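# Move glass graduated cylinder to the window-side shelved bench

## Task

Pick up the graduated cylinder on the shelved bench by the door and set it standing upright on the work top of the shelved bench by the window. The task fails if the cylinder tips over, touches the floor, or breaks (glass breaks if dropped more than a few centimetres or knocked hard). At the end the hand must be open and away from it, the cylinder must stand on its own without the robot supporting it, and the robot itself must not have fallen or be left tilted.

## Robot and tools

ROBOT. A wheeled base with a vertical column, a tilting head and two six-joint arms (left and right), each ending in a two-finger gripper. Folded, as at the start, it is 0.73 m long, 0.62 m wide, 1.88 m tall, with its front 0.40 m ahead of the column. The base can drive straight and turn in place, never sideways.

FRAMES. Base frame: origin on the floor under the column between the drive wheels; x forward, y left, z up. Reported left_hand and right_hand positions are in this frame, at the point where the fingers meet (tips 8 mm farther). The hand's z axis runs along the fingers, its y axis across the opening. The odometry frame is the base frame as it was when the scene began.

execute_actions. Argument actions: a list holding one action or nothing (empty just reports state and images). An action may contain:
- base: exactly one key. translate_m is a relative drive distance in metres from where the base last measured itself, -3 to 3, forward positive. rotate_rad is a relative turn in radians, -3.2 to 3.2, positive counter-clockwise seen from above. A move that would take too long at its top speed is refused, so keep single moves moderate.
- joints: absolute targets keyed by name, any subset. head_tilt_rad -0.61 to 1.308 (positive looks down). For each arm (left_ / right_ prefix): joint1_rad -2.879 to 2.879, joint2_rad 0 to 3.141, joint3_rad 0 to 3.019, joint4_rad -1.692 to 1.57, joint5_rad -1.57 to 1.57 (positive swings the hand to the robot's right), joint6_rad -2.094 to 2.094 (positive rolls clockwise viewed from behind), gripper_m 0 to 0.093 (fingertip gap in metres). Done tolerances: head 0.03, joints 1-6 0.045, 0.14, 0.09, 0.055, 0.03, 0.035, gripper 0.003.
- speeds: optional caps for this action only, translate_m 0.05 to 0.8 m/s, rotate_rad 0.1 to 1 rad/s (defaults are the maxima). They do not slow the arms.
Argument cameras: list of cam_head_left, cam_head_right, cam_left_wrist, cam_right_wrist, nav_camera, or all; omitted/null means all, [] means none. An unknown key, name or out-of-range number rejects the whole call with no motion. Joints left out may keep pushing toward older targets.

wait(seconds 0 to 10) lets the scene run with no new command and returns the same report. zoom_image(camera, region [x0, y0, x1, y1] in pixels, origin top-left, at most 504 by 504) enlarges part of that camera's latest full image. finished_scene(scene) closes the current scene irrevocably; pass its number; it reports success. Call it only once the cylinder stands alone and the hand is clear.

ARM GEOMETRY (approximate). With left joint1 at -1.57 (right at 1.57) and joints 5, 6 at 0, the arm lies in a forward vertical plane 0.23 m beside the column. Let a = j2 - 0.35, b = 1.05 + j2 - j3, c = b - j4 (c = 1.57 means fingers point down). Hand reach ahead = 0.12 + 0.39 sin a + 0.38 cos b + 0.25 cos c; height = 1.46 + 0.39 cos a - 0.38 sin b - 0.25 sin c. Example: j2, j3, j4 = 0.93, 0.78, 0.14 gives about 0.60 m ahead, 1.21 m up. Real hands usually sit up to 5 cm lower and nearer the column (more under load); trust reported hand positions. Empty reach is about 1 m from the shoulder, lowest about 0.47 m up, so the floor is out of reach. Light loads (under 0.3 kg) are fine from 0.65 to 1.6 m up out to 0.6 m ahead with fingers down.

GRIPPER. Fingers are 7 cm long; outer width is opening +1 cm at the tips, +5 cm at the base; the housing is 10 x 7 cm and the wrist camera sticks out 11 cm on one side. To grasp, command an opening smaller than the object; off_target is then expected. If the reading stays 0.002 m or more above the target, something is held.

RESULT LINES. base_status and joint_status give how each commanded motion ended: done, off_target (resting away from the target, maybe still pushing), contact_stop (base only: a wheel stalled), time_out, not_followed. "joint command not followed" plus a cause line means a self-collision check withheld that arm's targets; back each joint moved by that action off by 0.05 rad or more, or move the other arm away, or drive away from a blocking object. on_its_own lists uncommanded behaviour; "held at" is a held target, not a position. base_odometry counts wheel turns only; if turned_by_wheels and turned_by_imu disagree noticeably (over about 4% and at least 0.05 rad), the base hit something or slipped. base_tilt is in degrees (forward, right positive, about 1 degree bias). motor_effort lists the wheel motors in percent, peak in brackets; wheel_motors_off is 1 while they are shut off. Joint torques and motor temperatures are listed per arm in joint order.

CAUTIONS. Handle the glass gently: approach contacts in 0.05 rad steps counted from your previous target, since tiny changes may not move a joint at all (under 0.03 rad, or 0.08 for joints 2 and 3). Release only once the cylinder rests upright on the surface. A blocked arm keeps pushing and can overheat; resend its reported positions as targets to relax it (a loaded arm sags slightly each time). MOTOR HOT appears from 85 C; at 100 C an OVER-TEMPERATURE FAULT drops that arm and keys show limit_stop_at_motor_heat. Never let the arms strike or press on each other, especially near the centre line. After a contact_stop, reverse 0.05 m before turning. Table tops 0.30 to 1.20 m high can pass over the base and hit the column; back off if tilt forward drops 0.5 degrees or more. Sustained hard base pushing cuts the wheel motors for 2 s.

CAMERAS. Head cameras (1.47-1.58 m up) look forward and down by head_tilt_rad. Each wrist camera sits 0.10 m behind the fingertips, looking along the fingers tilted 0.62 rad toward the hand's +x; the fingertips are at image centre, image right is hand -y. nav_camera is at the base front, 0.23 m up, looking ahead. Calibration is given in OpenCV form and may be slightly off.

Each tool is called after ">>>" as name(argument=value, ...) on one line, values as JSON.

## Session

>>> execute_actions(actions=[{"joints":{"head_tilt_rad":0.3}}], cameras=["cam_head_right"])

Scene clock: 0.87 s.
Joint torques (N m, as the arm reports them, + toward a larger angle): left_arm=[-1.45 -8.01 -1.26 -1.73 -0.23  0.16] | right_arm=[-0.13 -7.04  0.05 -0.96 -0.15  0.  ]
Motor temperatures (°C, as the motors report them): left_arm=[22 24 22 24 25 21] | right_arm=[24 25 25 24 25 23]
base_odometry: x=+0.000 y=+0.000 heading=+0.000 (m, m, rad; odometry frame)
turned_by_wheels: +0.000 (rad since the last result)
turned_by_imu: +0.000 (rad since the last result)
base_tilt: forward=+0.3 right=-0.9 (deg)
base_status: not commanded
joint_positions: head_tilt_rad=+0.319 left_joint1_rad=-1.546 left_joint2_rad=+0.874 left_joint3_rad=+0.445 left_joint4_rad=-0.933 left_joint5_rad=-0.024 left_joint6_rad=-0.040 left_gripper_m=+0.094 right_joint1_rad=+1.592 right_joint2_rad=+0.856 right_joint3_rad=+0.404 right_joint4_rad=-0.950 right_joint5_rad=+0.034 right_joint6_rad=-0.056 right_gripper_m=+0.095
joint_status: all done
wheel_motors_off: 0
motor_effort: left_wheel=+2(3) right_wheel=+5(5) (%)
left_hand: x=+0.1708 y=+0.2343 z=+1.2443 quat_wxyz=(+0.407, +0.023, -0.913, -0.026) (m; base frame)
right_hand: x=+0.1501 y=-0.2269 z=+1.2542 quat_wxyz=(+0.425, +0.041, -0.904, -0.003) (m; base frame)
pictures: cam_head_right
camera_calibration (this result's frames):
cam_head_right: T_world_to_cam=[[0.0661714, -0.997671, -0.0165806, -0.0316139], [-0.367411, -0.00891267, -0.930016, 1.45416], [0.927702, 0.0676324, -0.367145, 0.435426], [0, 0, 0, 1]] pos_world=[0.132422, -0.0480286, 1.51173]
Images, in order (width x height): cam_head_right 504x504.

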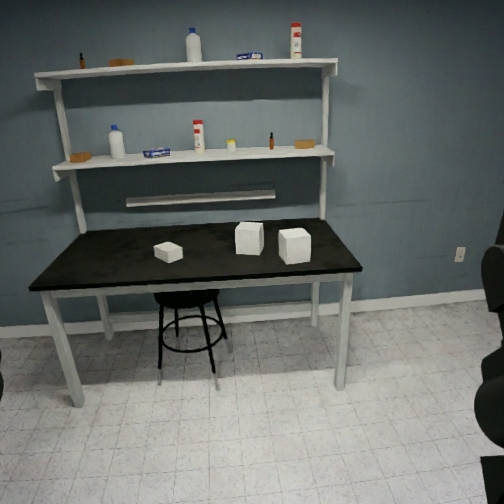

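>>> execute_actions(actions=[{"base":{"rotate_rad":3.14}}], cameras=["cam_head_right"])

Scene clock: 5.57 s.
Joint torques (N m, as the arm reports them, + toward a larger angle): left_arm=[-1.46 -8.8  -1.12 -1.36 -0.17  0.13] | right_arm=[-0.19 -7.1   0.05 -0.95 -0.15  0.01]
Motor temperatures (°C, as the motors report them): left_arm=[22 24 22 24 25 21] | right_arm=[24 25 25 24 25 23]
base_odometry: x=+0.000 y=+0.000 heading=+3.140 (m, m, rad; odometry frame)
turned_by_wheels: +3.140 (rad since the last result)
turned_by_imu: +3.143 (rad since the last result)
base_tilt: forward=+0.3 right=-0.9 (deg)
base_status: done
joint_positions: head_tilt_rad=+0.319 left_joint1_rad=-1.546 left_joint2_rad=+0.874 left_joint3_rad=+0.445 left_joint4_rad=-0.933 left_joint5_rad=-0.024 left_joint6_rad=-0.040 left_gripper_m=+0.094 right_joint1_rad=+1.592 right_joint2_rad=+0.856 right_joint3_rad=+0.404 right_joint4_rad=-0.950 right_joint5_rad=+0.034 right_joint6_rad=-0.056 right_gripper_m=+0.095
joint_status: not commanded
wheel_motors_off: 0
motor_effort: left_wheel=-2(35) right_wheel=+1(34) (%)
left_hand: x=+0.1708 y=+0.2343 z=+1.2443 quat_wxyz=(+0.407, +0.023, -0.913, -0.026) (m; base frame)
right_hand: x=+0.1501 y=-0.2269 z=+1.2542 quat_wxyz=(+0.425, +0.041, -0.904, -0.003) (m; base frame)
pictures: cam_head_right
camera_calibration (this result's frames):
cam_head_right: T_world_to_cam=[[0.0661735, -0.997671, -0.0165722, -0.0316268], [-0.367294, -0.00891267, -0.930062, 1.45423], [0.927748, 0.0676324, -0.367028, 0.435243], [0, 0, 0, 1]] pos_world=[0.132426, -0.0480286, 1.51174]
Images, in order (width x height): cam_head_right 504x504.

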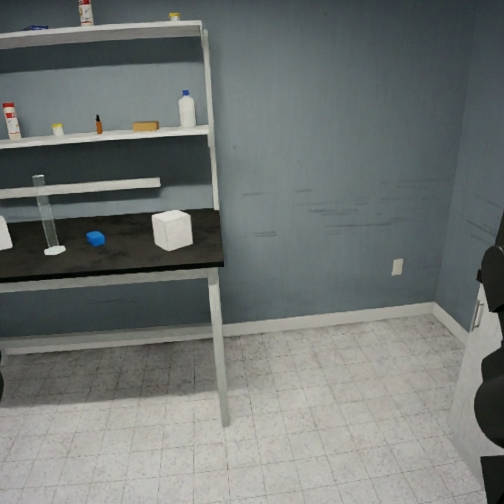

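>>> execute_actions(actions=[{"base":{"rotate_rad":0.65},"joints":{"head_tilt_rad":0.6,"right_joint1_rad":1.57,"right_joint2_rad":1.9,"right_joint3_rad":1.47,"right_joint4_rad":1.53,"right_joint5_rad":0,"right_joint6_rad":0}}], cameras=[])

>>> execute_actions(actions=[{"base":{"translate_m":0.85}}], cameras=["cam_head_left","cam_right_wrist"])

Scene clock: 8.30 s.
Joint torques (N m, as the arm reports them, + toward a larger angle): left_arm=[-0.93 -8.28 -1.32 -1.93 -0.19  0.13] | right_arm=[ -0.56 -19.36   3.65   2.78  -0.27   0.06]
Motor temperatures (°C, as the motors report them): left_arm=[22 24 22 24 25 21] | right_arm=[24 25 25 24 25 23]
base_odometry: x=+0.000 y=+0.000 heading=-2.494 (m, m, rad; odometry frame)
turned_by_wheels: +0.650 (rad since the last result)
turned_by_imu: +0.650 (rad since the last result)
base_tilt: forward=+0.3 right=-0.9 (deg)
base_status: done
joint_positions: head_tilt_rad=+0.603 left_joint1_rad=-1.546 left_joint2_rad=+0.874 left_joint3_rad=+0.445 left_joint4_rad=-0.933 left_joint5_rad=-0.024 left_joint6_rad=-0.040 left_gripper_m=+0.094 right_joint1_rad=+1.570 right_joint2_rad=+1.897 right_joint3_rad=+1.463 right_joint4_rad=+1.509 right_joint5_rad=+0.004 right_joint6_rad=-0.006 right_gripper_m=+0.095
joint_status: all done
wheel_motors_off: 0
motor_effort: left_wheel=-3(32) right_wheel=+2(25) (%)
left_hand: x=+0.1708 y=+0.2343 z=+1.2443 quat_wxyz=(+0.407, +0.023, -0.913, -0.026) (m; base frame)
right_hand: x=+0.7887 y=-0.2268 z=+1.0901 quat_wxyz=(-0.717, +0.001, -0.697, +0.004) (m; base frame)
pictures: none
No camera images: the call's "cameras" was empty. Leave "cameras" out to get every camera's image.

Scene clock: 11.33 s.
Joint torques (N m, as the arm reports them, + toward a larger angle): left_arm=[-1.38 -8.25 -0.97 -1.76 -0.16  0.15] | right_arm=[ -0.32 -19.41   3.51   2.75  -0.27   0.07]
Motor temperatures (°C, as the motors report them): left_arm=[22 24 22 24 25 21] | right_arm=[24 25 25 24 25 23]
base_odometry: x=-0.678 y=-0.513 heading=-2.494 (m, m, rad; odometry frame)
turned_by_wheels: +0.000 (rad since the last result)
turned_by_imu: +0.003 (rad since the last result)
base_tilt: forward=+0.3 right=-0.9 (deg)
base_status: done
joint_positions: head_tilt_rad=+0.604 left_joint1_rad=-1.546 left_joint2_rad=+0.874 left_joint3_rad=+0.446 left_joint4_rad=-0.933 left_joint5_rad=-0.024 left_joint6_rad=-0.040 left_gripper_m=+0.094 right_joint1_rad=+1.570 right_joint2_rad=+1.897 right_joint3_rad=+1.466 right_joint4_rad=+1.509 right_joint5_rad=+0.004 right_joint6_rad=-0.006 right_gripper_m=+0.095
joint_status: not commanded
wheel_motors_off: 0
motor_effort: left_wheel=+1(66) right_wheel=+0(52) (%)
left_hand: x=+0.1716 y=+0.2343 z=+1.2441 quat_wxyz=(+0.406, +0.023, -0.913, -0.026) (m; base frame)
right_hand: x=+0.7896 y=-0.2268 z=+1.0907 quat_wxyz=(-0.718, +0.001, -0.696, +0.004) (m; base frame)
pictures: cam_head_left, cam_right_wrist
camera_calibration (this result's frames):
cam_head_left: T_world_to_cam=[[0.0759005, -0.995686, -0.0533701, 0.130537], [-0.610031, -0.00403036, -0.792367, 1.25673], [0.788734, 0.0926985, -0.607706, 0.819265], [0, 0, 0, 1]] pos_world=[0.110556, 0.059094, 1.50063]
cam_right_wrist: T_world_to_cam=[[-0.00615212, -0.99969, 0.0241057, -0.24978], [-0.551261, -0.0167219, -0.834165, 1.34653], [0.83431, -0.0184204, -0.550987, 0.062342], [0, 0, 0, 1]] pos_world=[0.688739, -0.226038, 1.1636]
Images, in order (width x height): cam_head_left 504x504, cam_right_wrist 616x616.

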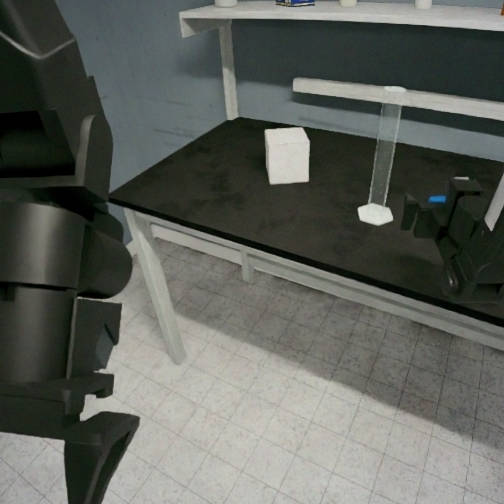

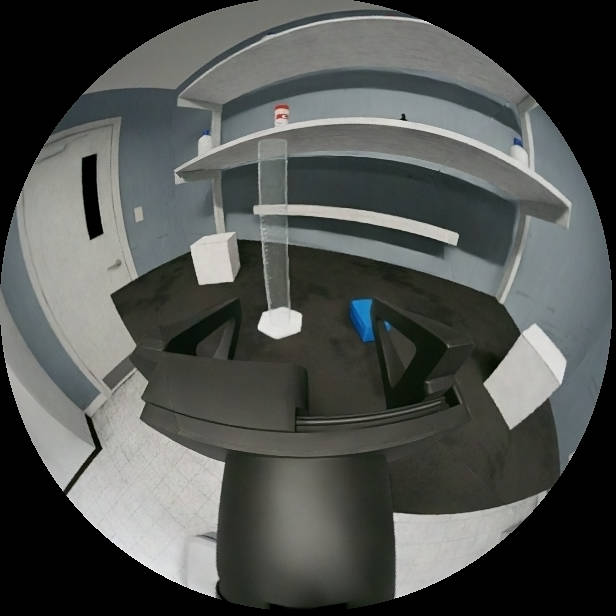

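>>> execute_actions(actions=[{"base":{"rotate_rad":0.06}}], cameras=[])

>>> execute_actions(actions=[{"base":{"translate_m":0.2},"speeds":{"translate_m":0.15}}], cameras=["cam_right_wrist"])

Scene clock: 12.63 s.
Joint torques (N m, as the arm reports them, + toward a larger angle): left_arm=[-2.05 -8.88 -1.35 -1.66 -0.2   0.11] | right_arm=[ -0.26 -19.14   3.52   2.73  -0.26   0.06]
Motor temperatures (°C, as the motors report them): left_arm=[22 24 22 24 25 21] | right_arm=[24 25 25 24 25 23]
base_odometry: x=-0.678 y=-0.513 heading=-2.436 (m, m, rad; odometry frame)
turned_by_wheels: +0.058 (rad since the last result)
turned_by_imu: +0.057 (rad since the last result)
base_tilt: forward=+0.3 right=-0.9 (deg)
base_status: done
joint_positions: head_tilt_rad=+0.604 left_joint1_rad=-1.546 left_joint2_rad=+0.874 left_joint3_rad=+0.446 left_joint4_rad=-0.933 left_joint5_rad=-0.024 left_joint6_rad=-0.040 left_gripper_m=+0.094 right_joint1_rad=+1.571 right_joint2_rad=+1.897 right_joint3_rad=+1.466 right_joint4_rad=+1.509 right_joint5_rad=+0.004 right_joint6_rad=-0.006 right_gripper_m=+0.095
joint_status: not commanded
wheel_motors_off: 0
motor_effort: left_wheel=-1(51) right_wheel=+1(37) (%)
left_hand: x=+0.1716 y=+0.2343 z=+1.2441 quat_wxyz=(+0.406, +0.023, -0.913, -0.026) (m; base frame)
right_hand: x=+0.7896 y=-0.2260 z=+1.0907 quat_wxyz=(-0.718, +0.001, -0.696, +0.003) (m; base frame)
pictures: none
No camera images: the call's "cameras" was empty. Leave "cameras" out to get every camera's image.

Scene clock: 14.87 s.
Joint torques (N m, as the arm reports them, + toward a larger angle): left_arm=[-1.31 -8.53 -0.99 -1.94 -0.14  0.07] | right_arm=[ -0.42 -19.37   3.43   2.75  -0.26   0.06]
Motor temperatures (°C, as the motors report them): left_arm=[22 24 22 24 25 21] | right_arm=[24 26 25 24 25 23]
base_odometry: x=-0.830 y=-0.643 heading=-2.435 (m, m, rad; odometry frame)
turned_by_wheels: +0.001 (rad since the last result)
turned_by_imu: +0.002 (rad since the last result)
base_tilt: forward=+0.3 right=-0.9 (deg)
base_status: done
joint_positions: head_tilt_rad=+0.604 left_joint1_rad=-1.546 left_joint2_rad=+0.874 left_joint3_rad=+0.445 left_joint4_rad=-0.933 left_joint5_rad=-0.024 left_joint6_rad=-0.040 left_gripper_m=+0.094 right_joint1_rad=+1.571 right_joint2_rad=+1.897 right_joint3_rad=+1.466 right_joint4_rad=+1.510 right_joint5_rad=+0.004 right_joint6_rad=-0.006 right_gripper_m=+0.095
joint_status: not commanded
wheel_motors_off: 0
motor_effort: left_wheel=+2(77) right_wheel=-2(33) (%)
left_hand: x=+0.1710 y=+0.2343 z=+1.2443 quat_wxyz=(+0.406, +0.023, -0.913, -0.026) (m; base frame)
right_hand: x=+0.7897 y=-0.2260 z=+1.0909 quat_wxyz=(-0.718, +0.001, -0.696, +0.003) (m; base frame)
pictures: cam_right_wrist
camera_calibration (this result's frames):
cam_right_wrist: T_world_to_cam=[[-0.00521664, -0.999719, 0.0231226, -0.248623], [-0.550608, -0.0164304, -0.834602, 1.34681], [0.834747, -0.0170853, -0.550368, 0.0616311], [0, 0, 0, 1]] pos_world=[0.688823, -0.225371, 1.16372]
Images, in order (width x height): cam_right_wrist 616x616.

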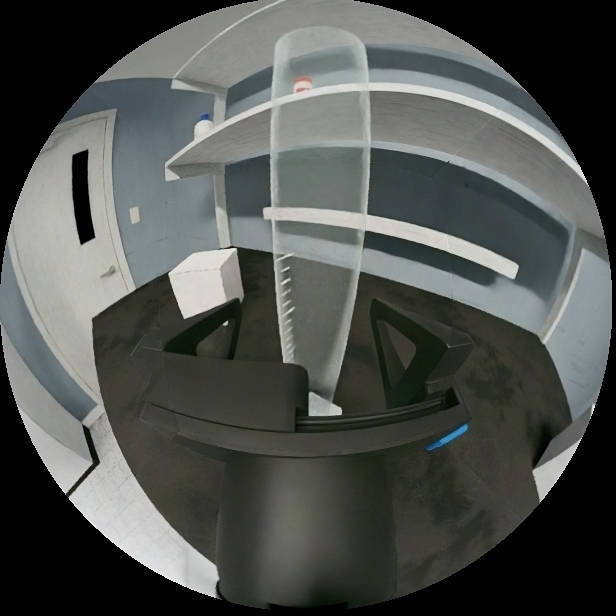

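>>> execute_actions(actions=[{"joints":{"right_gripper_m":0.0}}], cameras=[])

>>> execute_actions(actions=[{"joints":{"right_joint2_rad":1.75,"right_joint3_rad":1.32}}], cameras=[])

>>> execute_actions(actions=[{"base":{"translate_m":-0.5},"speeds":{"translate_m":0.4}}], cameras=["cam_head_left"])

Scene clock: 16.03 s.
Joint torques (N m, as the arm reports them, + toward a larger angle): left_arm=[-1.22 -8.2  -1.1  -1.83 -0.15  0.16] | right_arm=[ -0.36 -19.39   3.46   2.69  -0.24   0.02]
Motor temperatures (°C, as the motors report them): left_arm=[22 24 22 24 25 21] | right_arm=[24 26 25 24 25 23]
base_odometry: x=-0.830 y=-0.643 heading=-2.435 (m, m, rad; odometry frame)
turned_by_wheels: +0.000 (rad since the last result)
turned_by_imu: +0.000 (rad since the last result)
base_tilt: forward=+0.3 right=-0.9 (deg)
base_status: not commanded
joint_positions: head_tilt_rad=+0.604 left_joint1_rad=-1.546 left_joint2_rad=+0.874 left_joint3_rad=+0.445 left_joint4_rad=-0.933 left_joint5_rad=-0.024 left_joint6_rad=-0.040 left_gripper_m=+0.094 right_joint1_rad=+1.571 right_joint2_rad=+1.897 right_joint3_rad=+1.466 right_joint4_rad=+1.510 right_joint5_rad=+0.003 right_joint6_rad=-0.001 right_gripper_m=+0.042
joint_status: right_gripper_m off_target (ended at +0.042, target +0.000)
wheel_motors_off: 0
motor_effort: left_wheel=+2(3) right_wheel=-2(2) (%)
left_hand: x=+0.1710 y=+0.2343 z=+1.2443 quat_wxyz=(+0.406, +0.023, -0.913, -0.026) (m; base frame)
right_hand: x=+0.7897 y=-0.2261 z=+1.0911 quat_wxyz=(-0.718, -0.001, -0.696, +0.002) (m; base frame)
pictures: none
No camera images: the call's "cameras" was empty. Leave "cameras" out to get every camera's image.

Scene clock: 17.00 s.
Joint torques (N m, as the arm reports them, + toward a larger angle): left_arm=[-1.76 -8.71 -1.15 -1.63 -0.12  0.13] | right_arm=[ -0.36 -20.94   3.6    2.64  -0.24   0.01]
Motor temperatures (°C, as the motors report them): left_arm=[22 24 22 24 25 21] | right_arm=[24 26 25 24 25 23]
base_odometry: x=-0.830 y=-0.643 heading=-2.435 (m, m, rad; odometry frame)
turned_by_wheels: +0.000 (rad since the last result)
turned_by_imu: +0.000 (rad since the last result)
base_tilt: forward=+0.3 right=-0.9 (deg)
base_status: not commanded
joint_positions: head_tilt_rad=+0.604 left_joint1_rad=-1.546 left_joint2_rad=+0.874 left_joint3_rad=+0.445 left_joint4_rad=-0.933 left_joint5_rad=-0.024 left_joint6_rad=-0.040 left_gripper_m=+0.094 right_joint1_rad=+1.571 right_joint2_rad=+1.771 right_joint3_rad=+1.312 right_joint4_rad=+1.510 right_joint5_rad=+0.003 right_joint6_rad=-0.001 right_gripper_m=+0.042
joint_status: all done
wheel_motors_off: 0
motor_effort: left_wheel=+3(3) right_wheel=-2(2) (%)
left_hand: x=+0.1710 y=+0.2343 z=+1.2443 quat_wxyz=(+0.406, +0.023, -0.913, -0.026) (m; base frame)
right_hand: x=+0.7751 y=-0.2261 z=+1.1317 quat_wxyz=(-0.708, -0.001, -0.706, +0.002) (m; base frame)
pictures: none
No camera images: the call's "cameras" was empty. Leave "cameras" out to get every camera's image.

Scene clock: 19.63 s.
Joint torques (N m, as the arm reports them, + toward a larger angle): left_arm=[-1.49 -8.1  -0.84 -1.69 -0.2   0.06] | right_arm=[ -0.3  -20.81   3.61   2.72  -0.24   0.02]
Motor temperatures (°C, as the motors report them): left_arm=[22 24 22 24 25 21] | right_arm=[24 26 25 24 25 23]
base_odometry: x=-0.450 y=-0.318 heading=-2.433 (m, m, rad; odometry frame)
turned_by_wheels: +0.001 (rad since the last result)
turned_by_imu: +0.000 (rad since the last result)
base_tilt: forward=+0.3 right=-0.9 (deg)
base_status: done
joint_positions: head_tilt_rad=+0.604 left_joint1_rad=-1.546 left_joint2_rad=+0.874 left_joint3_rad=+0.443 left_joint4_rad=-0.933 left_joint5_rad=-0.024 left_joint6_rad=-0.040 left_gripper_m=+0.094 right_joint1_rad=+1.571 right_joint2_rad=+1.771 right_joint3_rad=+1.312 right_joint4_rad=+1.510 right_joint5_rad=+0.003 right_joint6_rad=-0.001 right_gripper_m=+0.042
joint_status: not commanded
wheel_motors_off: 0
motor_effort: left_wheel=+2(66) right_wheel=-1(31) (%)
left_hand: x=+0.1698 y=+0.2343 z=+1.2446 quat_wxyz=(+0.407, +0.023, -0.913, -0.026) (m; base frame)
right_hand: x=+0.7751 y=-0.2261 z=+1.1317 quat_wxyz=(-0.708, -0.001, -0.706, +0.002) (m; base frame)
pictures: cam_head_left
camera_calibration (this result's frames):
cam_head_left: T_world_to_cam=[[0.0758926, -0.995686, -0.0533815, 0.130555], [-0.61015, -0.00403036, -0.792276, 1.2566], [0.788643, 0.0926985, -0.607823, 0.819451], [0, 0, 0, 1]] pos_world=[0.11055, 0.059094, 1.50062]
Images, in order (width x height): cam_head_left 504x504.

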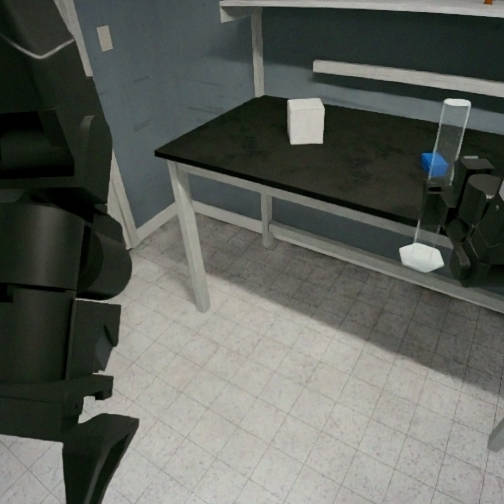

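>>> execute_actions(actions=[{"base":{"rotate_rad":2.81},"speeds":{"rotate_rad":0.7}}], cameras=[])

>>> execute_actions(actions=[{"base":{"translate_m":0.95},"speeds":{"translate_m":0.5}}], cameras=["cam_head_left","cam_head_right"])

Scene clock: 25.17 s.
Joint torques (N m, as the arm reports them, + toward a larger angle): left_arm=[-1.4  -8.65 -0.84 -1.72 -0.19  0.11] | right_arm=[ -0.35 -20.89   3.59   2.72  -0.24   0.01]
Motor temperatures (°C, as the motors report them): left_arm=[22 24 22 24 25 21] | right_arm=[24 27 25 24 25 23]
base_odometry: x=-0.450 y=-0.318 heading=+0.376 (m, m, rad; odometry frame)
turned_by_wheels: +2.809 (rad since the last result)
turned_by_imu: +2.808 (rad since the last result)
base_tilt: forward=+0.3 right=-0.8 (deg)
base_status: done
joint_positions: head_tilt_rad=+0.604 left_joint1_rad=-1.546 left_joint2_rad=+0.874 left_joint3_rad=+0.443 left_joint4_rad=-0.933 left_joint5_rad=-0.024 left_joint6_rad=-0.040 left_gripper_m=+0.094 right_joint1_rad=+1.569 right_joint2_rad=+1.771 right_joint3_rad=+1.312 right_joint4_rad=+1.510 right_joint5_rad=+0.003 right_joint6_rad=-0.001 right_gripper_m=+0.042
joint_status: not commanded
wheel_motors_off: 0
motor_effort: left_wheel=-2(56) right_wheel=+2(42) (%)
left_hand: x=+0.1698 y=+0.2343 z=+1.2446 quat_wxyz=(+0.407, +0.023, -0.913, -0.026) (m; base frame)
right_hand: x=+0.7751 y=-0.2268 z=+1.1317 quat_wxyz=(-0.708, -0.001, -0.706, +0.002) (m; base frame)
pictures: none
No camera images: the call's "cameras" was empty. Leave "cameras" out to get every camera's image.

Scene clock: 28.67 s.
Joint torques (N m, as the arm reports them, + toward a larger angle): left_arm=[-1.8  -7.81 -1.11 -1.56 -0.17  0.1 ] | right_arm=[ -0.3  -21.04   3.62   2.74  -0.24   0.02]
Motor temperatures (°C, as the motors report them): left_arm=[22 24 22 24 25 21] | right_arm=[24 27 25 24 25 23]
base_odometry: x=+0.434 y=+0.031 heading=+0.377 (m, m, rad; odometry frame)
turned_by_wheels: +0.000 (rad since the last result)
turned_by_imu: +0.004 (rad since the last result)
base_tilt: forward=+0.3 right=-0.9 (deg)
base_status: done
joint_positions: head_tilt_rad=+0.604 left_joint1_rad=-1.546 left_joint2_rad=+0.874 left_joint3_rad=+0.444 left_joint4_rad=-0.933 left_joint5_rad=-0.024 left_joint6_rad=-0.040 left_gripper_m=+0.094 right_joint1_rad=+1.569 right_joint2_rad=+1.771 right_joint3_rad=+1.312 right_joint4_rad=+1.510 right_joint5_rad=+0.003 right_joint6_rad=-0.001 right_gripper_m=+0.042
joint_status: not commanded
wheel_motors_off: 0
motor_effort: left_wheel=+1(67) right_wheel=+0(49) (%)
left_hand: x=+0.1706 y=+0.2343 z=+1.2444 quat_wxyz=(+0.407, +0.023, -0.913, -0.026) (m; base frame)
right_hand: x=+0.7751 y=-0.2268 z=+1.1317 quat_wxyz=(-0.708, -0.001, -0.706, +0.002) (m; base frame)
pictures: cam_head_left, cam_head_right
camera_calibration (this result's frames):
cam_head_left: T_world_to_cam=[[0.0758898, -0.995686, -0.0533854, 0.130561], [-0.61019, -0.00403036, -0.792245, 1.25655], [0.788612, 0.0926985, -0.607864, 0.819515], [0, 0, 0, 1]] pos_world=[0.110548, 0.059094, 1.50062]
cam_head_right: T_world_to_cam=[[0.0588445, -0.997671, -0.0345095, -0.00363706], [-0.613979, -0.00891267, -0.789272, 1.24974], [0.787126, 0.0676324, -0.613073, 0.821184], [0, 0, 0, 1]] pos_world=[0.121156, -0.0480286, 1.48971]
Images, in order (width x height): cam_head_left 504x504, cam_head_right 504x504.

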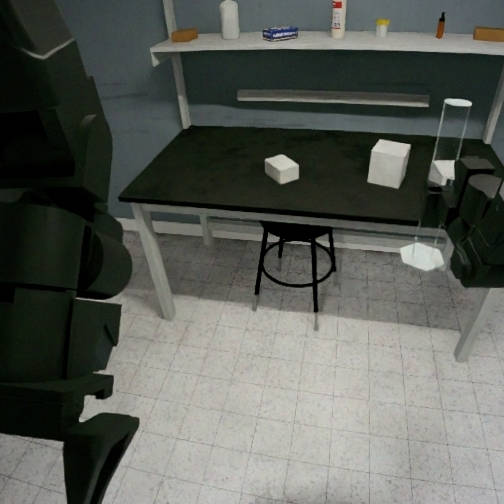

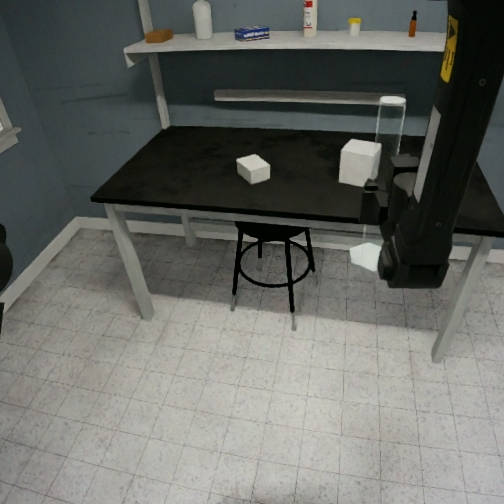

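>>> execute_actions(actions=[{"base":{"rotate_rad":0.1},"joints":{"right_joint2_rad":1.68,"right_joint3_rad":1.25,"head_tilt_rad":0.8}}], cameras=[])

>>> execute_actions(actions=[{"base":{"translate_m":0.42},"speeds":{"translate_m":0.3}}], cameras=["cam_head_left"])

>>> execute_actions(actions=[{"joints":{"right_joint2_rad":1.82,"right_joint3_rad":1.39}}], cameras=["cam_head_left"])

Scene clock: 30.50 s.
Joint torques (N m, as the arm reports them, + toward a larger angle): left_arm=[-1.75 -8.16 -0.98 -1.81 -0.2   0.09] | right_arm=[ -0.3  -21.07   3.74   2.73  -0.23   0.01]
Motor temperatures (°C, as the motors report them): left_arm=[22 24 22 24 25 21] | right_arm=[24 27 25 24 25 23]
base_odometry: x=+0.434 y=+0.031 heading=+0.475 (m, m, rad; odometry frame)
turned_by_wheels: +0.099 (rad since the last result)
turned_by_imu: +0.096 (rad since the last result)
base_tilt: forward=+0.3 right=-0.9 (deg)
base_status: done
joint_positions: head_tilt_rad=+0.802 left_joint1_rad=-1.546 left_joint2_rad=+0.874 left_joint3_rad=+0.444 left_joint4_rad=-0.933 left_joint5_rad=-0.024 left_joint6_rad=-0.040 left_gripper_m=+0.094 right_joint1_rad=+1.571 right_joint2_rad=+1.708 right_joint3_rad=+1.240 right_joint4_rad=+1.510 right_joint5_rad=+0.003 right_joint6_rad=-0.001 right_gripper_m=+0.042
joint_status: all done
wheel_motors_off: 0
motor_effort: left_wheel=-1(53) right_wheel=+0(38) (%)
left_hand: x=+0.1706 y=+0.2343 z=+1.2444 quat_wxyz=(+0.407, +0.023, -0.913, -0.026) (m; base frame)
right_hand: x=+0.7673 y=-0.2261 z=+1.1531 quat_wxyz=(-0.705, -0.001, -0.709, +0.002) (m; base frame)
pictures: none
No camera images: the call's "cameras" was empty. Leave "cameras" out to get every camera's image.

Scene clock: 33.17 s.
Joint torques (N m, as the arm reports them, + toward a larger angle): left_arm=[-1.18 -8.73 -0.78 -1.83 -0.15  0.11] | right_arm=[ -0.25 -21.24   3.66   2.75  -0.23   0.01]
Motor temperatures (°C, as the motors report them): left_arm=[22 24 22 24 25 21] | right_arm=[24 27 25 24 25 23]
base_odometry: x=+0.807 y=+0.224 heading=+0.476 (m, m, rad; odometry frame)
turned_by_wheels: +0.001 (rad since the last result)
turned_by_imu: +0.003 (rad since the last result)
base_tilt: forward=+0.3 right=-0.9 (deg)
base_status: done
joint_positions: head_tilt_rad=+0.803 left_joint1_rad=-1.546 left_joint2_rad=+0.874 left_joint3_rad=+0.444 left_joint4_rad=-0.933 left_joint5_rad=-0.024 left_joint6_rad=-0.040 left_gripper_m=+0.094 right_joint1_rad=+1.571 right_joint2_rad=+1.708 right_joint3_rad=+1.240 right_joint4_rad=+1.510 right_joint5_rad=+0.003 right_joint6_rad=-0.001 right_gripper_m=+0.042
joint_status: not commanded
wheel_motors_off: 0
motor_effort: left_wheel=+1(80) right_wheel=-1(33) (%)
left_hand: x=+0.1706 y=+0.2343 z=+1.2444 quat_wxyz=(+0.407, +0.023, -0.913, -0.026) (m; base frame)
right_hand: x=+0.7677 y=-0.2261 z=+1.1536 quat_wxyz=(-0.706, -0.001, -0.709, +0.002) (m; base frame)
pictures: cam_head_left
camera_calibration (this result's frames):
cam_head_left: T_world_to_cam=[[0.0638844, -0.995686, -0.0672907, 0.152575], [-0.754318, -0.00403036, -0.656497, 1.05471], [0.653394, 0.0926985, -0.751321, 1.0472], [0, 0, 0, 1]] pos_world=[0.101603, 0.059094, 1.48946]
Images, in order (width x height): cam_head_left 504x504.

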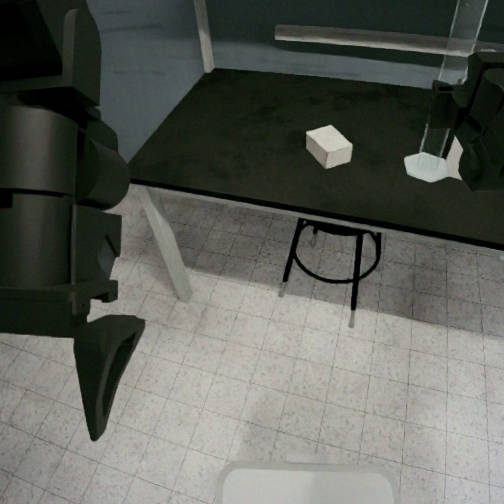

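Scene clock: 34.17 s.
Joint torques (N m, as the arm reports them, + toward a larger angle): left_arm=[-2.28 -8.55 -1.06 -1.65 -0.18  0.09] | right_arm=[ -0.33 -20.34   3.86   2.73  -0.23   0.02]
Motor temperatures (°C, as the motors report them): left_arm=[22 24 22 24 25 21] | right_arm=[24 27 25 24 25 23]
base_odometry: x=+0.807 y=+0.224 heading=+0.476 (m, m, rad; odometry frame)
turned_by_wheels: +0.000 (rad since the last result)
turned_by_imu: +0.000 (rad since the last result)
base_tilt: forward=+0.3 right=-0.9 (deg)
base_status: not commanded
joint_positions: head_tilt_rad=+0.803 left_joint1_rad=-1.546 left_joint2_rad=+0.874 left_joint3_rad=+0.444 left_joint4_rad=-0.933 left_joint5_rad=-0.024 left_joint6_rad=-0.040 left_gripper_m=+0.094 right_joint1_rad=+1.571 right_joint2_rad=+1.833 right_joint3_rad=+1.380 right_joint4_rad=+1.510 right_joint5_rad=+0.003 right_joint6_rad=-0.001 right_gripper_m=+0.042
joint_status: all done
wheel_motors_off: 0
motor_effort: left_wheel=+2(2) right_wheel=-1(1) (%)
left_hand: x=+0.1706 y=+0.2343 z=+1.2444 quat_wxyz=(+0.407, +0.023, -0.913, -0.026) (m; base frame)
right_hand: x=+0.7801 y=-0.2261 z=+1.1098 quat_wxyz=(-0.711, -0.001, -0.704, +0.001) (m; base frame)
pictures: cam_head_left
camera_calibration (this result's frames):
cam_head_left: T_world_to_cam=[[0.0638844, -0.995686, -0.0672907, 0.152575], [-0.754318, -0.00403036, -0.656497, 1.05471], [0.653394, 0.0926985, -0.751321, 1.0472], [0, 0, 0, 1]] pos_world=[0.101603, 0.059094, 1.48946]
Images, in order (width x height): cam_head_left 504x504.

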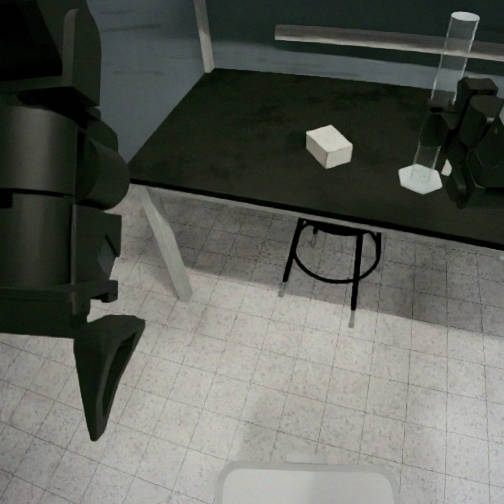

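>>> execute_actions(actions=[{"joints":{"right_joint2_rad":1.88,"right_joint3_rad":1.45}}], cameras=[])

>>> execute_actions(actions=[{"joints":{"right_joint2_rad":1.93,"right_joint3_rad":1.5}}], cameras=["cam_head_left"])

Scene clock: 35.20 s.
Joint torques (N m, as the arm reports them, + toward a larger angle): left_arm=[-1.89 -8.65 -1.02 -1.96 -0.17  0.14] | right_arm=[ -0.42 -19.47   4.46   2.74  -0.23   0.02]
Motor temperatures (°C, as the motors report them): left_arm=[22 24 22 24 25 21] | right_arm=[24 27 25 24 25 23]
base_odometry: x=+0.807 y=+0.224 heading=+0.476 (m, m, rad; odometry frame)
turned_by_wheels: +0.000 (rad since the last result)
turned_by_imu: +0.000 (rad since the last result)
base_tilt: forward=+0.3 right=-0.9 (deg)
base_status: not commanded
joint_positions: head_tilt_rad=+0.803 left_joint1_rad=-1.546 left_joint2_rad=+0.874 left_joint3_rad=+0.444 left_joint4_rad=-0.933 left_joint5_rad=-0.024 left_joint6_rad=-0.040 left_gripper_m=+0.094 right_joint1_rad=+1.571 right_joint2_rad=+1.881 right_joint3_rad=+1.434 right_joint4_rad=+1.510 right_joint5_rad=+0.003 right_joint6_rad=-0.001 right_gripper_m=+0.042
joint_status: all done
wheel_motors_off: 0
motor_effort: left_wheel=+2(2) right_wheel=-1(1) (%)
left_hand: x=+0.1706 y=+0.2343 z=+1.2444 quat_wxyz=(+0.407, +0.023, -0.913, -0.026) (m; base frame)
right_hand: x=+0.7836 y=-0.2261 z=+1.0930 quat_wxyz=(-0.713, -0.001, -0.701, +0.001) (m; base frame)
pictures: none
No camera images: the call's "cameras" was empty. Leave "cameras" out to get every camera's image.

Scene clock: 35.90 s.
Joint torques (N m, as the arm reports them, + toward a larger angle): left_arm=[-1.13 -9.53 -0.96 -1.88 -0.2   0.1 ] | right_arm=[ -0.5  -19.58   4.4    2.72  -0.23   0.01]
Motor temperatures (°C, as the motors report them): left_arm=[22 24 22 24 25 21] | right_arm=[24 27 25 24 25 23]
base_odometry: x=+0.807 y=+0.224 heading=+0.476 (m, m, rad; odometry frame)
turned_by_wheels: +0.000 (rad since the last result)
turned_by_imu: +0.000 (rad since the last result)
base_tilt: forward=+0.3 right=-0.9 (deg)
base_status: not commanded
joint_positions: head_tilt_rad=+0.803 left_joint1_rad=-1.546 left_joint2_rad=+0.874 left_joint3_rad=+0.444 left_joint4_rad=-0.933 left_joint5_rad=-0.024 left_joint6_rad=-0.040 left_gripper_m=+0.094 right_joint1_rad=+1.571 right_joint2_rad=+1.932 right_joint3_rad=+1.484 right_joint4_rad=+1.510 right_joint5_rad=+0.003 right_joint6_rad=-0.001 right_gripper_m=+0.042
joint_status: all done
wheel_motors_off: 0
motor_effort: left_wheel=+1(2) right_wheel=-1(1) (%)
left_hand: x=+0.1706 y=+0.2343 z=+1.2444 quat_wxyz=(+0.407, +0.023, -0.913, -0.026) (m; base frame)
right_hand: x=+0.7833 y=-0.2261 z=+1.0730 quat_wxyz=(-0.712, -0.001, -0.702, +0.001) (m; base frame)
pictures: cam_head_left
camera_calibration (this result's frames):
cam_head_left: T_world_to_cam=[[0.0638844, -0.995686, -0.0672907, 0.152575], [-0.754318, -0.00403036, -0.656497, 1.05471], [0.653394, 0.0926985, -0.751321, 1.0472], [0, 0, 0, 1]] pos_world=[0.101603, 0.059094, 1.48946]
Images, in order (width x height): cam_head_left 504x504.

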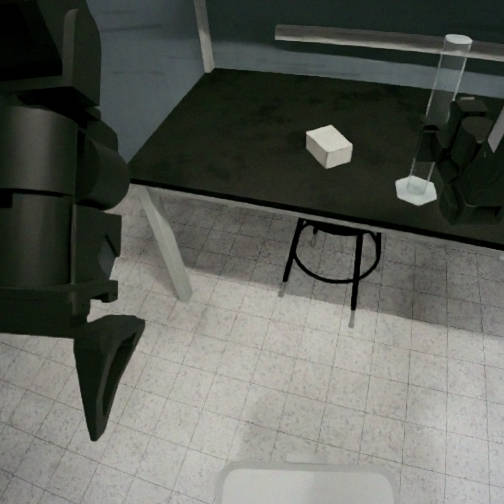

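>>> execute_actions(actions=[{"base":{"translate_m":0.08},"speeds":{"translate_m":0.1}}], cameras=[])

>>> execute_actions(actions=[{"joints":{"right_joint2_rad":1.98,"right_joint3_rad":1.55}}], cameras=[])

>>> execute_actions(actions=[{"joints":{"right_joint2_rad":2.03,"right_joint3_rad":1.6}}], cameras=["cam_head_left"])

Scene clock: 38.13 s.
Joint torques (N m, as the arm reports them, + toward a larger angle): left_arm=[-1.73 -8.39 -1.06 -1.7  -0.16  0.12] | right_arm=[ -0.36 -19.71   4.31   2.71  -0.24   0.02]
Motor temperatures (°C, as the motors report them): left_arm=[22 24 22 24 25 21] | right_arm=[24 27 25 24 25 23]
base_odometry: x=+0.878 y=+0.260 heading=+0.476 (m, m, rad; odometry frame)
turned_by_wheels: +0.000 (rad since the last result)
turned_by_imu: +0.001 (rad since the last result)
base_tilt: forward=+0.3 right=-0.9 (deg)
base_status: done
joint_positions: head_tilt_rad=+0.803 left_joint1_rad=-1.546 left_joint2_rad=+0.873 left_joint3_rad=+0.444 left_joint4_rad=-0.933 left_joint5_rad=-0.024 left_joint6_rad=-0.040 left_gripper_m=+0.094 right_joint1_rad=+1.571 right_joint2_rad=+1.933 right_joint3_rad=+1.485 right_joint4_rad=+1.510 right_joint5_rad=+0.003 right_joint6_rad=-0.001 right_gripper_m=+0.042
joint_status: not commanded
wheel_motors_off: 0
motor_effort: left_wheel=+0(41) right_wheel=+0(31) (%)
left_hand: x=+0.1705 y=+0.2343 z=+1.2444 quat_wxyz=(+0.407, +0.023, -0.913, -0.026) (m; base frame)
right_hand: x=+0.7833 y=-0.2261 z=+1.0726 quat_wxyz=(-0.712, -0.001, -0.702, +0.001) (m; base frame)
pictures: none
No camera images: the call's "cameras" was empty. Leave "cameras" out to get every camera's image.

Scene clock: 38.87 s.
Joint torques (N m, as the arm reports them, + toward a larger angle): left_arm=[-1.   -8.44 -0.98 -1.68 -0.17  0.15] | right_arm=[ -0.46 -19.31   4.41   2.72  -0.23   0.02]
Motor temperatures (°C, as the motors report them): left_arm=[22 24 22 24 25 21] | right_arm=[24 27 25 24 25 23]
base_odometry: x=+0.878 y=+0.260 heading=+0.476 (m, m, rad; odometry frame)
turned_by_wheels: +0.000 (rad since the last result)
turned_by_imu: +0.000 (rad since the last result)
base_tilt: forward=+0.3 right=-0.9 (deg)
base_status: not commanded
joint_positions: head_tilt_rad=+0.803 left_joint1_rad=-1.546 left_joint2_rad=+0.873 left_joint3_rad=+0.444 left_joint4_rad=-0.933 left_joint5_rad=-0.024 left_joint6_rad=-0.040 left_gripper_m=+0.094 right_joint1_rad=+1.571 right_joint2_rad=+1.981 right_joint3_rad=+1.534 right_joint4_rad=+1.510 right_joint5_rad=+0.003 right_joint6_rad=-0.001 right_gripper_m=+0.042
joint_status: all done
wheel_motors_off: 0
motor_effort: left_wheel=+0(1) right_wheel=+0(0) (%)
left_hand: x=+0.1705 y=+0.2343 z=+1.2444 quat_wxyz=(+0.407, +0.023, -0.913, -0.026) (m; base frame)
right_hand: x=+0.7830 y=-0.2261 z=+1.0544 quat_wxyz=(-0.713, -0.001, -0.701, +0.001) (m; base frame)
pictures: none
No camera images: the call's "cameras" was empty. Leave "cameras" out to get every camera's image.

Scene clock: 39.57 s.
Joint torques (N m, as the arm reports them, + toward a larger angle): left_arm=[-0.7  -8.98 -0.99 -1.83 -0.19  0.13] | right_arm=[ -0.44 -19.62   4.42   2.74  -0.23   0.01]
Motor temperatures (°C, as the motors report them): left_arm=[22 24 22 24 25 21] | right_arm=[24 27 25 24 25 23]
base_odometry: x=+0.878 y=+0.260 heading=+0.476 (m, m, rad; odometry frame)
turned_by_wheels: +0.000 (rad since the last result)
turned_by_imu: +0.000 (rad since the last result)
base_tilt: forward=+0.3 right=-0.9 (deg)
base_status: not commanded
joint_positions: head_tilt_rad=+0.803 left_joint1_rad=-1.546 left_joint2_rad=+0.873 left_joint3_rad=+0.444 left_joint4_rad=-0.933 left_joint5_rad=-0.024 left_joint6_rad=-0.040 left_gripper_m=+0.094 right_joint1_rad=+1.571 right_joint2_rad=+2.032 right_joint3_rad=+1.583 right_joint4_rad=+1.510 right_joint5_rad=+0.003 right_joint6_rad=-0.001 right_gripper_m=+0.042
joint_status: all done
wheel_motors_off: 0
motor_effort: left_wheel=+0(1) right_wheel=+0(0) (%)
left_hand: x=+0.1705 y=+0.2343 z=+1.2444 quat_wxyz=(+0.407, +0.023, -0.913, -0.026) (m; base frame)
right_hand: x=+0.7807 y=-0.2261 z=+1.0345 quat_wxyz=(-0.712, -0.001, -0.702, +0.001) (m; base frame)
pictures: cam_head_left
camera_calibration (this result's frames):
cam_head_left: T_world_to_cam=[[0.0638726, -0.995686, -0.0673019, 0.152593], [-0.754433, -0.00403036, -0.656365, 1.05451], [0.653262, 0.0926985, -0.751435, 1.04738], [0, 0, 0, 1]] pos_world=[0.101594, 0.059094, 1.48945]
Images, in order (width x height): cam_head_left 504x504.

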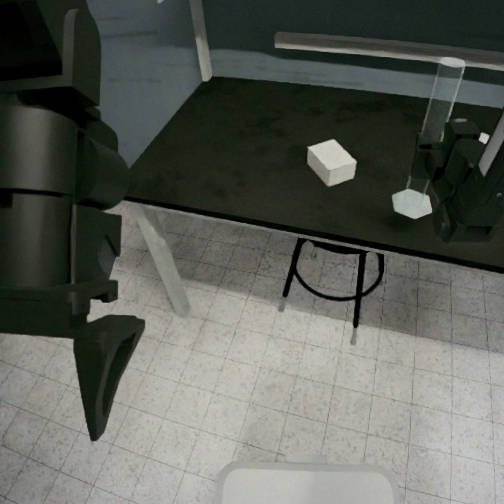

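>>> execute_actions(actions=[{"joints":{"right_joint2_rad":2.08,"right_joint3_rad":1.65}}], cameras=[])

>>> execute_actions(actions=[{"joints":{"right_joint2_rad":2.13,"right_joint3_rad":1.7}}], cameras=[])

>>> execute_actions(actions=[{"joints":{"right_joint2_rad":2.18,"right_joint3_rad":1.75}}], cameras=["cam_head_left"])

Scene clock: 40.80 s.
Joint torques (N m, as the arm reports them, + toward a larger angle): left_arm=[-1.89 -8.83 -1.06 -1.87 -0.1   0.1 ] | right_arm=[ -0.44 -19.49   4.3    2.72  -0.23   0.02]
Motor temperatures (°C, as the motors report them): left_arm=[22 24 22 24 25 21] | right_arm=[24 27 25 24 25 23]
base_odometry: x=+0.878 y=+0.260 heading=+0.476 (m, m, rad; odometry frame)
turned_by_wheels: +0.000 (rad since the last result)
turned_by_imu: +0.000 (rad since the last result)
base_tilt: forward=+0.3 right=-0.9 (deg)
base_status: not commanded
joint_positions: head_tilt_rad=+0.803 left_joint1_rad=-1.546 left_joint2_rad=+0.873 left_joint3_rad=+0.444 left_joint4_rad=-0.933 left_joint5_rad=-0.024 left_joint6_rad=-0.040 left_gripper_m=+0.094 right_joint1_rad=+1.571 right_joint2_rad=+2.082 right_joint3_rad=+1.634 right_joint4_rad=+1.510 right_joint5_rad=+0.003 right_joint6_rad=-0.001 right_gripper_m=+0.042
joint_status: all done
wheel_motors_off: 0
motor_effort: left_wheel=+1(1) right_wheel=+0(0) (%)
left_hand: x=+0.1705 y=+0.2343 z=+1.2444 quat_wxyz=(+0.407, +0.023, -0.913, -0.026) (m; base frame)
right_hand: x=+0.7783 y=-0.2261 z=+1.0157 quat_wxyz=(-0.713, -0.001, -0.702, +0.001) (m; base frame)
pictures: none
No camera images: the call's "cameras" was empty. Leave "cameras" out to get every camera's image.

Scene clock: 41.53 s.
Joint torques (N m, as the arm reports them, + toward a larger angle): left_arm=[-1.79 -9.37 -0.99 -1.62 -0.13  0.12] | right_arm=[ -0.38 -19.23   4.46   2.71  -0.23   0.02]
Motor temperatures (°C, as the motors report them): left_arm=[22 24 22 24 25 21] | right_arm=[24 27 25 24 25 23]
base_odometry: x=+0.878 y=+0.260 heading=+0.476 (m, m, rad; odometry frame)
turned_by_wheels: +0.000 (rad since the last result)
turned_by_imu: +0.000 (rad since the last result)
base_tilt: forward=+0.3 right=-0.9 (deg)
base_status: not commanded
joint_positions: head_tilt_rad=+0.803 left_joint1_rad=-1.546 left_joint2_rad=+0.873 left_joint3_rad=+0.444 left_joint4_rad=-0.933 left_joint5_rad=-0.024 left_joint6_rad=-0.040 left_gripper_m=+0.094 right_joint1_rad=+1.571 right_joint2_rad=+2.132 right_joint3_rad=+1.683 right_joint4_rad=+1.510 right_joint5_rad=+0.003 right_joint6_rad=-0.001 right_gripper_m=+0.042
joint_status: all done
wheel_motors_off: 0
motor_effort: left_wheel=+0(1) right_wheel=+0(0) (%)
left_hand: x=+0.1705 y=+0.2343 z=+1.2444 quat_wxyz=(+0.407, +0.023, -0.913, -0.026) (m; base frame)
right_hand: x=+0.7744 y=-0.2261 z=+0.9968 quat_wxyz=(-0.712, -0.001, -0.702, +0.001) (m; base frame)
pictures: none
No camera images: the call's "cameras" was empty. Leave "cameras" out to get every camera's image.

Scene clock: 42.27 s.
Joint torques (N m, as the arm reports them, + toward a larger angle): left_arm=[-0.76 -8.61 -0.78 -1.69 -0.19  0.16] | right_arm=[ -0.41 -18.94   4.47   2.72  -0.23   0.02]
Motor temperatures (°C, as the motors report them): left_arm=[22 24 22 24 25 21] | right_arm=[24 27 25 24 25 23]
base_odometry: x=+0.878 y=+0.260 heading=+0.476 (m, m, rad; odometry frame)
turned_by_wheels: +0.000 (rad since the last result)
turned_by_imu: +0.000 (rad since the last result)
base_tilt: forward=+0.3 right=-0.9 (deg)
base_status: not commanded
joint_positions: head_tilt_rad=+0.803 left_joint1_rad=-1.546 left_joint2_rad=+0.873 left_joint3_rad=+0.444 left_joint4_rad=-0.933 left_joint5_rad=-0.024 left_joint6_rad=-0.040 left_gripper_m=+0.094 right_joint1_rad=+1.571 right_joint2_rad=+2.182 right_joint3_rad=+1.733 right_joint4_rad=+1.510 right_joint5_rad=+0.003 right_joint6_rad=-0.001 right_gripper_m=+0.042
joint_status: all done
wheel_motors_off: 0
motor_effort: left_wheel=+0(1) right_wheel=+0(1) (%)
left_hand: x=+0.1705 y=+0.2343 z=+1.2444 quat_wxyz=(+0.407, +0.023, -0.913, -0.026) (m; base frame)
right_hand: x=+0.7696 y=-0.2261 z=+0.9778 quat_wxyz=(-0.712, -0.001, -0.702, +0.001) (m; base frame)
pictures: cam_head_left
camera_calibration (this result's frames):
cam_head_left: T_world_to_cam=[[0.0638726, -0.995686, -0.0673019, 0.152593], [-0.754433, -0.00403036, -0.656365, 1.05451], [0.653262, 0.0926985, -0.751435, 1.04738], [0, 0, 0, 1]] pos_world=[0.101594, 0.059094, 1.48945]
Images, in order (width x height): cam_head_left 504x504.

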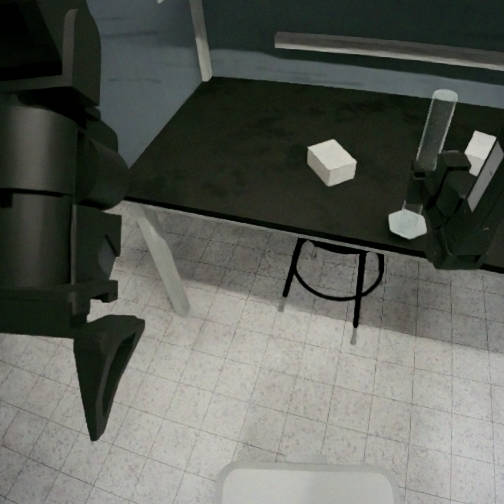

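Table is about 0.75 m high; move in further.

>>> execute_actions(actions=[{"base":{"translate_m":0.12},"speeds":{"translate_m":0.1}}], cameras=[])

>>> execute_actions(actions=[{"joints":{"right_joint2_rad":2.23,"right_joint3_rad":1.8}}], cameras=[])

>>> execute_actions(actions=[{"joints":{"right_joint2_rad":2.28,"right_joint3_rad":1.85}}], cameras=["cam_head_left"])

Scene clock: 44.77 s.
Joint torques (N m, as the arm reports them, + toward a larger angle): left_arm=[-1.28 -8.49 -0.96 -1.59 -0.17  0.11] | right_arm=[ -0.48 -19.07   4.34   2.71  -0.23   0.01]
Motor temperatures (°C, as the motors report them): left_arm=[22 24 22 24 25 21] | right_arm=[24 27 25 24 25 23]
base_odometry: x=+0.985 y=+0.315 heading=+0.477 (m, m, rad; odometry frame)
turned_by_wheels: +0.000 (rad since the last result)
turned_by_imu: +0.001 (rad since the last result)
base_tilt: forward=+0.3 right=-0.9 (deg)
base_status: done
joint_positions: head_tilt_rad=+0.803 left_joint1_rad=-1.546 left_joint2_rad=+0.873 left_joint3_rad=+0.444 left_joint4_rad=-0.933 left_joint5_rad=-0.024 left_joint6_rad=-0.040 left_gripper_m=+0.094 right_joint1_rad=+1.571 right_joint2_rad=+2.184 right_joint3_rad=+1.735 right_joint4_rad=+1.510 right_joint5_rad=+0.003 right_joint6_rad=-0.001 right_gripper_m=+0.042
joint_status: not commanded
wheel_motors_off: 0
motor_effort: left_wheel=+0(40) right_wheel=+0(31) (%)
left_hand: x=+0.1705 y=+0.2343 z=+1.2445 quat_wxyz=(+0.407, +0.023, -0.913, -0.026) (m; base frame)
right_hand: x=+0.7693 y=-0.2261 z=+0.9769 quat_wxyz=(-0.712, -0.001, -0.702, +0.001) (m; base frame)
pictures: none
No camera images: the call's "cameras" was empty. Leave "cameras" out to get every camera's image.

Scene clock: 45.50 s.
Joint torques (N m, as the arm reports them, + toward a larger angle): left_arm=[-1.28 -8.23 -1.19 -1.71 -0.16  0.11] | right_arm=[ -0.36 -18.7    4.46   2.74  -0.23   0.01]
Motor temperatures (°C, as the motors report them): left_arm=[22 24 22 24 25 21] | right_arm=[24 27 25 24 25 23]
base_odometry: x=+0.985 y=+0.315 heading=+0.477 (m, m, rad; odometry frame)
turned_by_wheels: +0.000 (rad since the last result)
turned_by_imu: +0.000 (rad since the last result)
base_tilt: forward=+0.3 right=-0.9 (deg)
base_status: not commanded
joint_positions: head_tilt_rad=+0.803 left_joint1_rad=-1.546 left_joint2_rad=+0.873 left_joint3_rad=+0.444 left_joint4_rad=-0.933 left_joint5_rad=-0.024 left_joint6_rad=-0.040 left_gripper_m=+0.094 right_joint1_rad=+1.571 right_joint2_rad=+2.231 right_joint3_rad=+1.782 right_joint4_rad=+1.510 right_joint5_rad=+0.003 right_joint6_rad=-0.001 right_gripper_m=+0.042
joint_status: all done
wheel_motors_off: 0
motor_effort: left_wheel=+1(1) right_wheel=+0(1) (%)
left_hand: x=+0.1705 y=+0.2343 z=+1.2445 quat_wxyz=(+0.407, +0.023, -0.913, -0.026) (m; base frame)
right_hand: x=+0.7644 y=-0.2261 z=+0.9598 quat_wxyz=(-0.712, -0.001, -0.702, +0.001) (m; base frame)
pictures: none
No camera images: the call's "cameras" was empty. Leave "cameras" out to get every camera's image.

Scene clock: 46.23 s.
Joint torques (N m, as the arm reports them, + toward a larger angle): left_arm=[-1.41 -7.8  -1.13 -1.78 -0.16  0.1 ] | right_arm=[ -0.48 -18.65   4.43   2.72  -0.23   0.01]
Motor temperatures (°C, as the motors report them): left_arm=[22 24 22 24 25 21] | right_arm=[24 27 25 24 25 23]
base_odometry: x=+0.985 y=+0.315 heading=+0.477 (m, m, rad; odometry frame)
turned_by_wheels: +0.000 (rad since the last result)
turned_by_imu: +0.000 (rad since the last result)
base_tilt: forward=+0.3 right=-0.9 (deg)
base_status: not commanded
joint_positions: head_tilt_rad=+0.803 left_joint1_rad=-1.546 left_joint2_rad=+0.873 left_joint3_rad=+0.444 left_joint4_rad=-0.933 left_joint5_rad=-0.024 left_joint6_rad=-0.040 left_gripper_m=+0.094 right_joint1_rad=+1.571 right_joint2_rad=+2.282 right_joint3_rad=+1.833 right_joint4_rad=+1.510 right_joint5_rad=+0.003 right_joint6_rad=-0.001 right_gripper_m=+0.042
joint_status: all done
wheel_motors_off: 0
motor_effort: left_wheel=+1(1) right_wheel=-1(0) (%)
left_hand: x=+0.1705 y=+0.2343 z=+1.2445 quat_wxyz=(+0.407, +0.023, -0.913, -0.026) (m; base frame)
right_hand: x=+0.7577 y=-0.2261 z=+0.9413 quat_wxyz=(-0.712, -0.001, -0.702, +0.001) (m; base frame)
pictures: cam_head_left
camera_calibration (this result's frames):
cam_head_left: T_world_to_cam=[[0.0638674, -0.995686, -0.0673069, 0.152601], [-0.754484, -0.00403036, -0.656307, 1.05442], [0.653204, 0.0926985, -0.751486, 1.04746], [0, 0, 0, 1]] pos_world=[0.10159, 0.059094, 1.48945]
Images, in order (width x height): cam_head_left 504x504.

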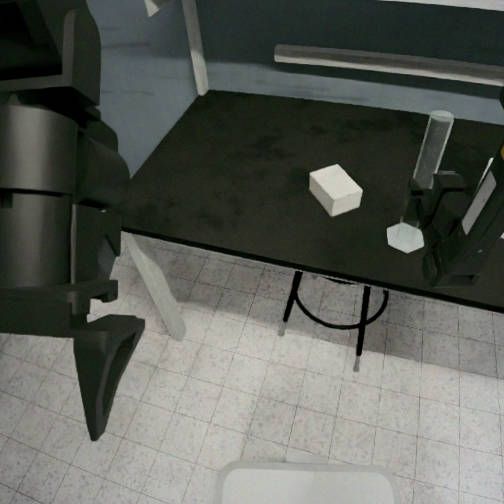

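>>> execute_actions(actions=[{"joints":{"right_joint2_rad":2.33,"right_joint3_rad":1.9}}], cameras=[])

>>> execute_actions(actions=[{"joints":{"right_joint2_rad":2.38,"right_joint3_rad":1.95}}], cameras=["cam_head_left"])

Scene clock: 47.13 s.
Joint torques (N m, as the arm reports them, + toward a larger angle): left_arm=[-1.78 -8.72 -1.01 -1.71 -0.2   0.14] | right_arm=[ -0.43 -16.83   4.66   2.51  -0.23  -0.03]
Motor temperatures (°C, as the motors report them): left_arm=[22 24 22 24 25 21] | right_arm=[24 27 25 24 25 23]
base_odometry: x=+0.985 y=+0.315 heading=+0.477 (m, m, rad; odometry frame)
turned_by_wheels: +0.000 (rad since the last result)
turned_by_imu: +0.000 (rad since the last result)
base_tilt: forward=+0.3 right=-0.9 (deg)
base_status: not commanded
joint_positions: head_tilt_rad=+0.803 left_joint1_rad=-1.546 left_joint2_rad=+0.873 left_joint3_rad=+0.444 left_joint4_rad=-0.933 left_joint5_rad=-0.024 left_joint6_rad=-0.040 left_gripper_m=+0.094 right_joint1_rad=+1.571 right_joint2_rad=+2.311 right_joint3_rad=+1.883 right_joint4_rad=+1.516 right_joint5_rad=+0.003 right_joint6_rad=+0.003 right_gripper_m=+0.042
joint_status: all done
wheel_motors_off: 0
motor_effort: left_wheel=+1(1) right_wheel=+0(1) (%)
left_hand: x=+0.1705 y=+0.2343 z=+1.2445 quat_wxyz=(+0.407, +0.023, -0.913, -0.026) (m; base frame)
right_hand: x=+0.7615 y=-0.2261 z=+0.9382 quat_wxyz=(-0.721, -0.002, -0.692, +0.000) (m; base frame)
pictures: none
No camera images: the call's "cameras" was empty. Leave "cameras" out to get every camera's image.

Scene clock: 47.67 s.
Joint torques (N m, as the arm reports them, + toward a larger angle): left_arm=[-1.88 -8.23 -0.87 -1.95 -0.16  0.13] | right_arm=[ -0.41 -15.07   4.37   2.2   -0.23  -0.05]
Motor temperatures (°C, as the motors report them): left_arm=[22 24 22 24 25 21] | right_arm=[24 27 25 24 25 23]
base_odometry: x=+0.985 y=+0.315 heading=+0.477 (m, m, rad; odometry frame)
turned_by_wheels: +0.000 (rad since the last result)
turned_by_imu: +0.000 (rad since the last result)
base_tilt: forward=+0.3 right=-0.9 (deg)
base_status: not commanded
joint_positions: head_tilt_rad=+0.803 left_joint1_rad=-1.546 left_joint2_rad=+0.873 left_joint3_rad=+0.444 left_joint4_rad=-0.933 left_joint5_rad=-0.024 left_joint6_rad=-0.040 left_gripper_m=+0.094 right_joint1_rad=+1.571 right_joint2_rad=+2.338 right_joint3_rad=+1.939 right_joint4_rad=+1.523 right_joint5_rad=+0.003 right_joint6_rad=+0.004 right_gripper_m=+0.042
joint_status: all done
wheel_motors_off: 0
motor_effort: left_wheel=+1(1) right_wheel=+0(0) (%)
left_hand: x=+0.1705 y=+0.2343 z=+1.2445 quat_wxyz=(+0.407, +0.023, -0.913, -0.026) (m; base frame)
right_hand: x=+0.7681 y=-0.2261 z=+0.9391 quat_wxyz=(-0.734, -0.003, -0.679, +0.000) (m; base frame)
pictures: cam_head_left
camera_calibration (this result's frames):
cam_head_left: T_world_to_cam=[[0.0638674, -0.995686, -0.0673069, 0.152601], [-0.754483, -0.00403036, -0.656307, 1.05442], [0.653204, 0.0926985, -0.751486, 1.04746], [0, 0, 0, 1]] pos_world=[0.10159, 0.059094, 1.48945]
Images, in order (width x height): cam_head_left 504x504.

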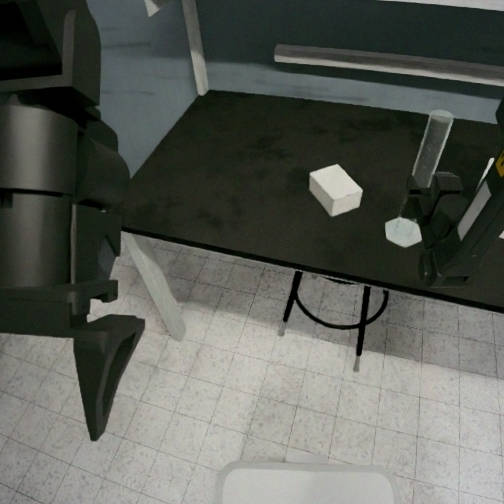

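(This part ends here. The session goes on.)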